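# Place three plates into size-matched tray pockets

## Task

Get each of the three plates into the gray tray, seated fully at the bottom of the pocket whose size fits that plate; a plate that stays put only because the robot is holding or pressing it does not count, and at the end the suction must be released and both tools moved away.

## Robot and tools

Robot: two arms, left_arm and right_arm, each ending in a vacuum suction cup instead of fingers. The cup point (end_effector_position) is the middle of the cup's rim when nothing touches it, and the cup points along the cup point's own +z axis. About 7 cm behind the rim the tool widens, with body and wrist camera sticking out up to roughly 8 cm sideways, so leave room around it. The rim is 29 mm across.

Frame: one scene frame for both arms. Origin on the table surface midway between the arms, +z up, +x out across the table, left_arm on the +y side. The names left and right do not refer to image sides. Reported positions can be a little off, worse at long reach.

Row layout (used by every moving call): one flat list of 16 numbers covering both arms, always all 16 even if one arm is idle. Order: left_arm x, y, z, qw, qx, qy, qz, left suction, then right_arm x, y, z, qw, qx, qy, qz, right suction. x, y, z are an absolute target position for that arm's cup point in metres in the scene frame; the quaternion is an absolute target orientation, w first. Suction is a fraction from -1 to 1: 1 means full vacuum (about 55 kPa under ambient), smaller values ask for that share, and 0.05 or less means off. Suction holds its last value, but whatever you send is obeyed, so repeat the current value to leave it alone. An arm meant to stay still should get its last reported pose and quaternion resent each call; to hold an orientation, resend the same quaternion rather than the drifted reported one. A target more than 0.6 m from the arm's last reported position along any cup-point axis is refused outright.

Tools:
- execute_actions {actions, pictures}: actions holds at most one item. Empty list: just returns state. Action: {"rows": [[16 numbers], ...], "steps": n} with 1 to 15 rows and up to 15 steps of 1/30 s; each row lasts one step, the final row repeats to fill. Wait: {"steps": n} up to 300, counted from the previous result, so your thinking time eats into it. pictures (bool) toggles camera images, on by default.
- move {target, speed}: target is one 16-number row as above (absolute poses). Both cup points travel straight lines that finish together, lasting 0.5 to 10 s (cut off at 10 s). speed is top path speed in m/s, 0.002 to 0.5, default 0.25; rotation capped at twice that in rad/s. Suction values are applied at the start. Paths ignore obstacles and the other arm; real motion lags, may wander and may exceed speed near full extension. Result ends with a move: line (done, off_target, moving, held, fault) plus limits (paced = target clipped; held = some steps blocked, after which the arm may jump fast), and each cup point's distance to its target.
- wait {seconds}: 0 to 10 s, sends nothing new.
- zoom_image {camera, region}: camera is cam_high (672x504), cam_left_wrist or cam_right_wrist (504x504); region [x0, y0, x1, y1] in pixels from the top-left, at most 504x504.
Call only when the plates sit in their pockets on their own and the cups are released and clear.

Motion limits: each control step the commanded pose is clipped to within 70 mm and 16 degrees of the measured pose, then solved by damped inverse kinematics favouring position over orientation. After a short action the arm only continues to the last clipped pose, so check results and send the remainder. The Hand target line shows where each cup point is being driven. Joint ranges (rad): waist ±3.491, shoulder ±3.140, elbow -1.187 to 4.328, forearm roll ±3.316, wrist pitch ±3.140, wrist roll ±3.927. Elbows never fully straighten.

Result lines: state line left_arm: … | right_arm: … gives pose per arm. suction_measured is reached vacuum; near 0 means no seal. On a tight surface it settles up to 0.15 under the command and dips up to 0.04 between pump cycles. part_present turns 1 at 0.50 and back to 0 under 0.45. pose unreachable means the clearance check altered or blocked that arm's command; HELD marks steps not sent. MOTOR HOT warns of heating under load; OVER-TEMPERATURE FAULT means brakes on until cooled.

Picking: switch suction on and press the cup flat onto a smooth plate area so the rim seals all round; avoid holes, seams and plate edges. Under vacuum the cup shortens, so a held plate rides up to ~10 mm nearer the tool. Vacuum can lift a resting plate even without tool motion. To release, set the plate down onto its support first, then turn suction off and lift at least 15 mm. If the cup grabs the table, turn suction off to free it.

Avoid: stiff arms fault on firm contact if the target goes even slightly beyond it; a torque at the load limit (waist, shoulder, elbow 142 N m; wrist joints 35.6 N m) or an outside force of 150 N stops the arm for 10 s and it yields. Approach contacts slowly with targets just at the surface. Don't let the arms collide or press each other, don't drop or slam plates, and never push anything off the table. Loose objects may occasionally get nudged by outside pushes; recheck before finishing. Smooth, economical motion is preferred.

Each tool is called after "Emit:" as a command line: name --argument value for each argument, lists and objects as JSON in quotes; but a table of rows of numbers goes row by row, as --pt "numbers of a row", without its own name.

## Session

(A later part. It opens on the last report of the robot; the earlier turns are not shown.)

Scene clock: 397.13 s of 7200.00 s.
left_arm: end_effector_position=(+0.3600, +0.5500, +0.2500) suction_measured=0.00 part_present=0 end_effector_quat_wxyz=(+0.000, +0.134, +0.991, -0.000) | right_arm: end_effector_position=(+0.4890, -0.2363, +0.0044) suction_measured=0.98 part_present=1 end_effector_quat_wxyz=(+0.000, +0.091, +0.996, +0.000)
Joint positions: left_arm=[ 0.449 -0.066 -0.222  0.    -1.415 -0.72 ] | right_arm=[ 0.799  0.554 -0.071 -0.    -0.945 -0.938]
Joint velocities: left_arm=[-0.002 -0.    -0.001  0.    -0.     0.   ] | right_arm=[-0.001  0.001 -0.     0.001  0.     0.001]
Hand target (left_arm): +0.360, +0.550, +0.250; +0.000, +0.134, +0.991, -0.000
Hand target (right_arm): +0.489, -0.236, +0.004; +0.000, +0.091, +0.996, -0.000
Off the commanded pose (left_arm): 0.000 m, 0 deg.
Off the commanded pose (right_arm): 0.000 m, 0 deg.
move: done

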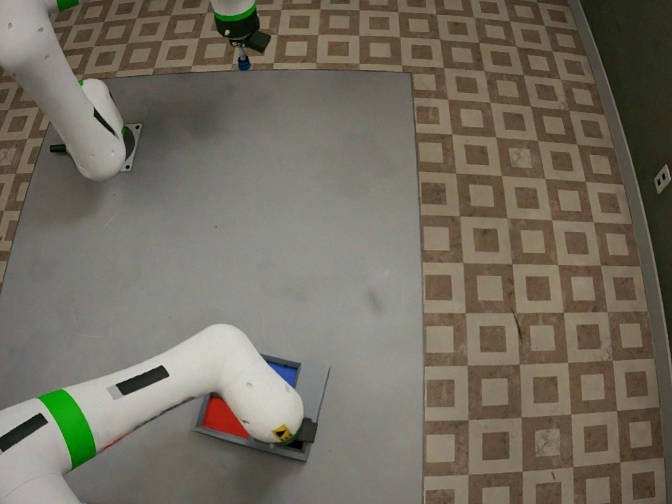

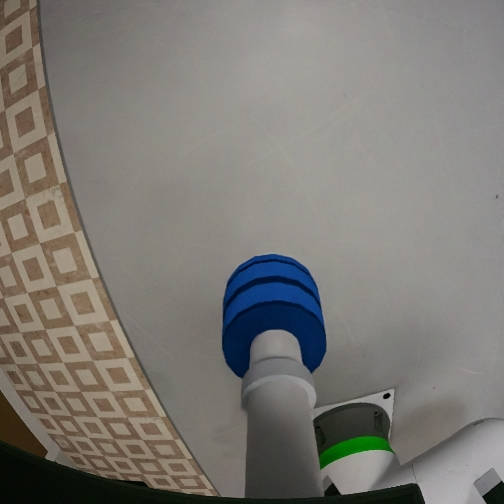

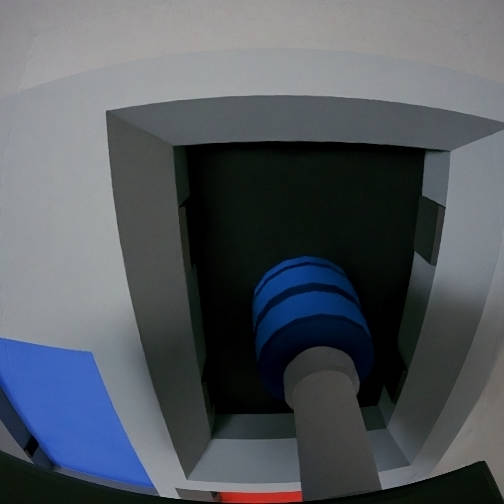

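Emit:
move --target '[0.36,0.55,0.25,0,0.134,0.991,0,0,0.4890,-0.2363,0.0038,0,0.0906,0.9959,0,1]' --speed 0.003

Emit:
execute_actions --actions '[{"rows":[[0.36,0.55,0.25,0,0.134,0.991,0,0,0.4890,-0.2363,0.0043,0,0.0906,0.9959,0,0]],"steps":5}]' --pictures false

Emit:
move --target '[0.36,0.55,0.25,0,0.134,0.991,0,0,0.4890,-0.2363,0.07,0,0.0906,0.9959,0,0]' --speed 0.15

Emit:
move --target '[0.36,0.55,0.25,0,0.134,0.991,0,0,0.36,-0.50,0.22,0,0.0906,0.9959,0,0]' --speed 0.3

Scene clock: 406.63 s of 7200.00 s.
left_arm: end_effector_position=(+0.3600, +0.5500, +0.2500) suction_measured=0.00 part_present=0 end_effector_quat_wxyz=(-0.000, +0.134, +0.991, -0.000) | right_arm: end_effector_position=(+0.4890, -0.2363, +0.0039) suction_measured=0.98 part_present=1 end_effector_quat_wxyz=(+0.000, +0.091, +0.996, +0.000)
Joint positions: left_arm=[ 0.449 -0.066 -0.222  0.    -1.415 -0.72 ] | right_arm=[ 0.799  0.555 -0.071  0.    -0.944 -0.938]
Joint velocities: left_arm=[-0.001 -0.    -0.001  0.    -0.001  0.   ] | right_arm=[ 0.001  0.001  0.     0.001 -0.001 -0.001]
Hand target (left_arm): +0.360, +0.550, +0.250; -0.000, +0.134, +0.991, -0.000
Hand target (right_arm): +0.489, -0.236, +0.004; +0.000, +0.091, +0.996, -0.000
Off the commanded pose (left_arm): 0.000 m, 0 deg.
Off the commanded pose (right_arm): 0.000 m, 0 deg.
move: done

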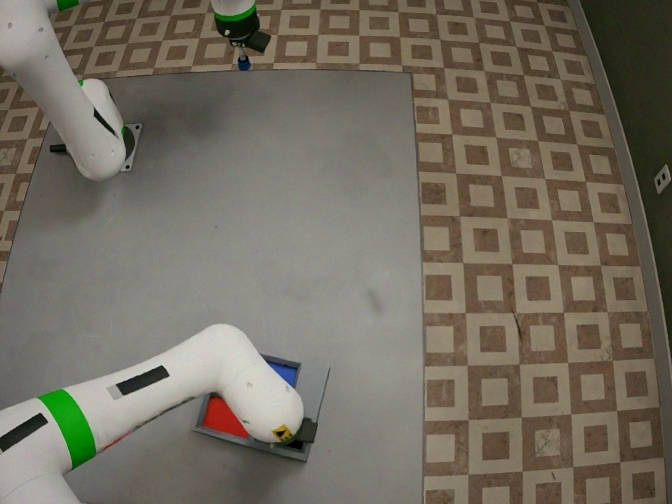

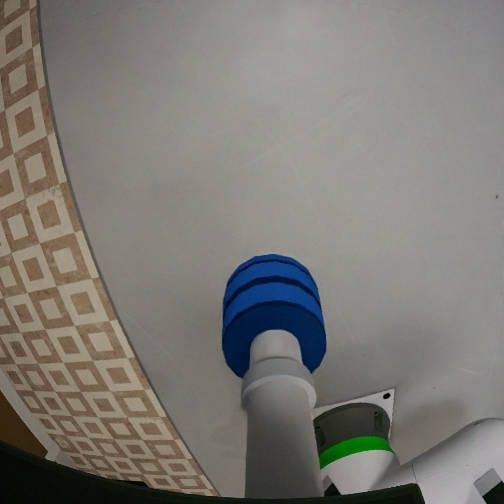

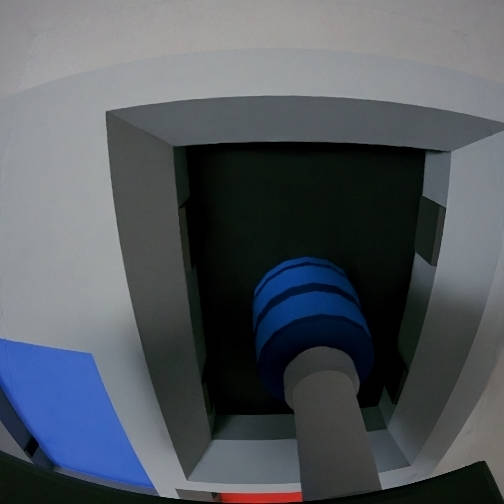

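Scene clock: 406.80 s of 7200.00 s.
left_arm: end_effector_position=(+0.3600, +0.5500, +0.2500) suction_measured=0.00 part_present=0 end_effector_quat_wxyz=(-0.000, +0.134, +0.991, -0.000) | right_arm: end_effector_position=(+0.4890, -0.2363, +0.0040) suction_measured=0.00 part_present=0 end_effector_quat_wxyz=(-0.000, +0.091, +0.996, -0.000)
Joint positions: left_arm=[ 0.449 -0.066 -0.222  0.    -1.415 -0.72 ] | right_arm=[ 0.799  0.555 -0.071  0.    -0.945 -0.938]
Joint velocities: left_arm=[-0.    -0.001 -0.002  0.     0.    -0.   ] | right_arm=[ 0.    -0.002  0.    -0.    -0.005  0.002]
Hand target (left_arm): +0.360, +0.550, +0.250; +0.000, +0.134, +0.991, -0.000
Hand target (right_arm): +0.489, -0.236, +0.004; +0.000, +0.091, +0.996, +0.000
Off the commanded pose (left_arm): 0.000 m, 0 deg.
Off the commanded pose (right_arm): 0.000 m, 0 deg.
Steps of this call (steps 1 to 5: all 5 steps of this action). Readings (end_effector_position | what the end effector reports):
1: left_arm (+0.3600, +0.5500, +0.2500) | right_arm (+0.4890, -0.2363, +0.0039) | left_arm suction_measured=0.00 part_present=0 | right_arm suction_measured=0.11 part_present=0
2: left_arm (+0.3600, +0.5500, +0.2500) | right_arm (+0.4890, -0.2363, +0.0039) | left_arm suction_measured=0.00 part_present=0 | right_arm suction_measured=0.00 part_present=0
4: left_arm (+0.3600, +0.5500, +0.2500) | right_arm (+0.4890, -0.2363, +0.0040) | left_arm suction_measured=0.00 part_present=0 | right_arm suction_measured=0.00 part_present=0
5: the state above

Scene clock: 407.83 s of 7200.00 s.
left_arm: end_effector_position=(+0.3600, +0.5500, +0.2500) suction_measured=0.00 part_present=0 end_effector_quat_wxyz=(-0.000, +0.134, +0.991, -0.000) | right_arm: end_effector_position=(+0.4889, -0.2364, +0.0699) suction_measured=0.00 part_present=0 end_effector_quat_wxyz=(+0.000, +0.091, +0.996, -0.000)
Joint positions: left_arm=[ 0.449 -0.066 -0.222  0.    -1.415 -0.72 ] | right_arm=[ 0.799  0.469 -0.023  0.    -1.079 -0.938]
Joint velocities: left_arm=[-0.001  0.     0.001  0.    -0.     0.   ] | right_arm=[-0.    -0.001  0.001  0.001 -0.001 -0.002]
Hand target (left_arm): +0.360, +0.550, +0.250; -0.000, +0.134, +0.991, -0.000
Hand target (right_arm): +0.489, -0.236, +0.070; -0.000, +0.091, +0.996, +0.000
Off the commanded pose (left_arm): 0.000 m, 0 deg.
Off the commanded pose (right_arm): 0.000 m, 0 deg.
move: done

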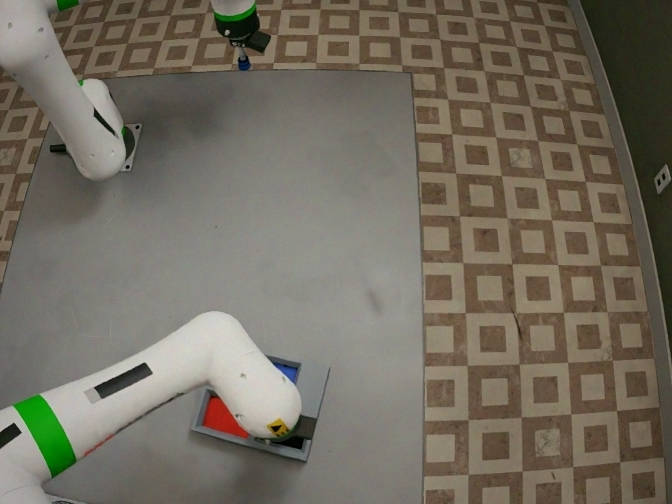

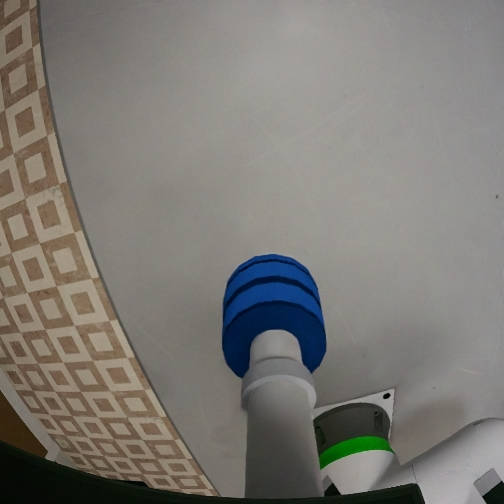

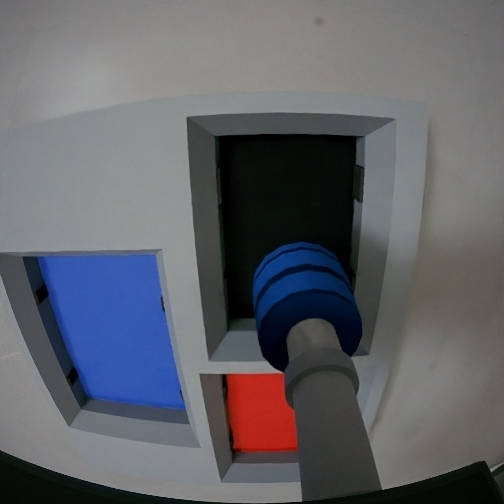

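Scene clock: 409.43 s of 7200.00 s.
left_arm: end_effector_position=(+0.3600, +0.5500, +0.2500) suction_measured=0.00 part_present=0 end_effector_quat_wxyz=(-0.000, +0.134, +0.991, -0.000) | right_arm: end_effector_position=(+0.3597, -0.5000, +0.2194) suction_measured=0.00 part_present=0 end_effector_quat_wxyz=(+0.000, +0.091, +0.996, -0.000)
Joint positions: left_arm=[ 0.449 -0.066 -0.222  0.    -1.415 -0.72 ] | right_arm=[ 0.479 -0.177 -0.392  0.    -1.356 -0.619]
Joint velocities: left_arm=[ 0.002  0.    -0.001  0.    -0.001  0.   ] | right_arm=[-0.    -0.001  0.001 -0.001 -0.001 -0.   ]
Hand target (left_arm): +0.360, +0.550, +0.250; -0.000, +0.134, +0.991, +0.000
Hand target (right_arm): +0.360, -0.500, +0.219; +0.000, +0.091, +0.996, -0.000
Off the commanded pose (left_arm): 0.000 m, 0 deg.
Off the commanded pose (right_arm): 0.001 m, 0 deg.
move: done

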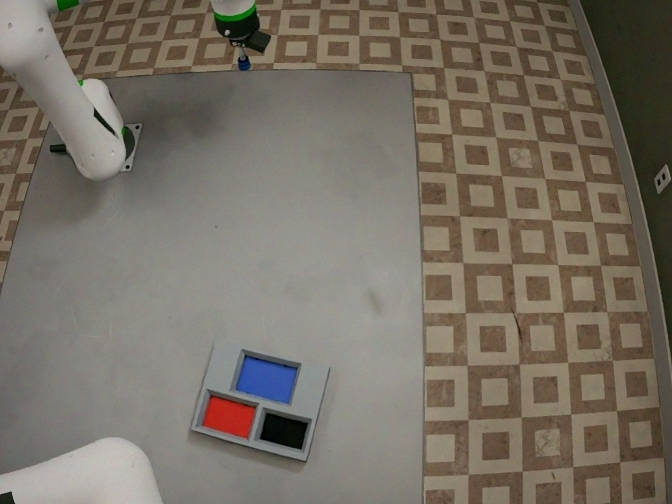

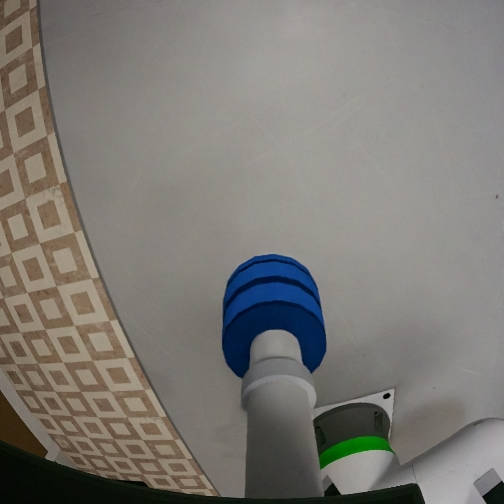

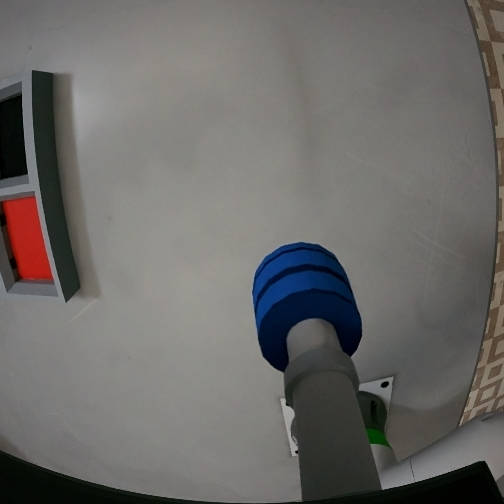

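Emit:
finished_scene --scene 2

The scene is finished: the task was done.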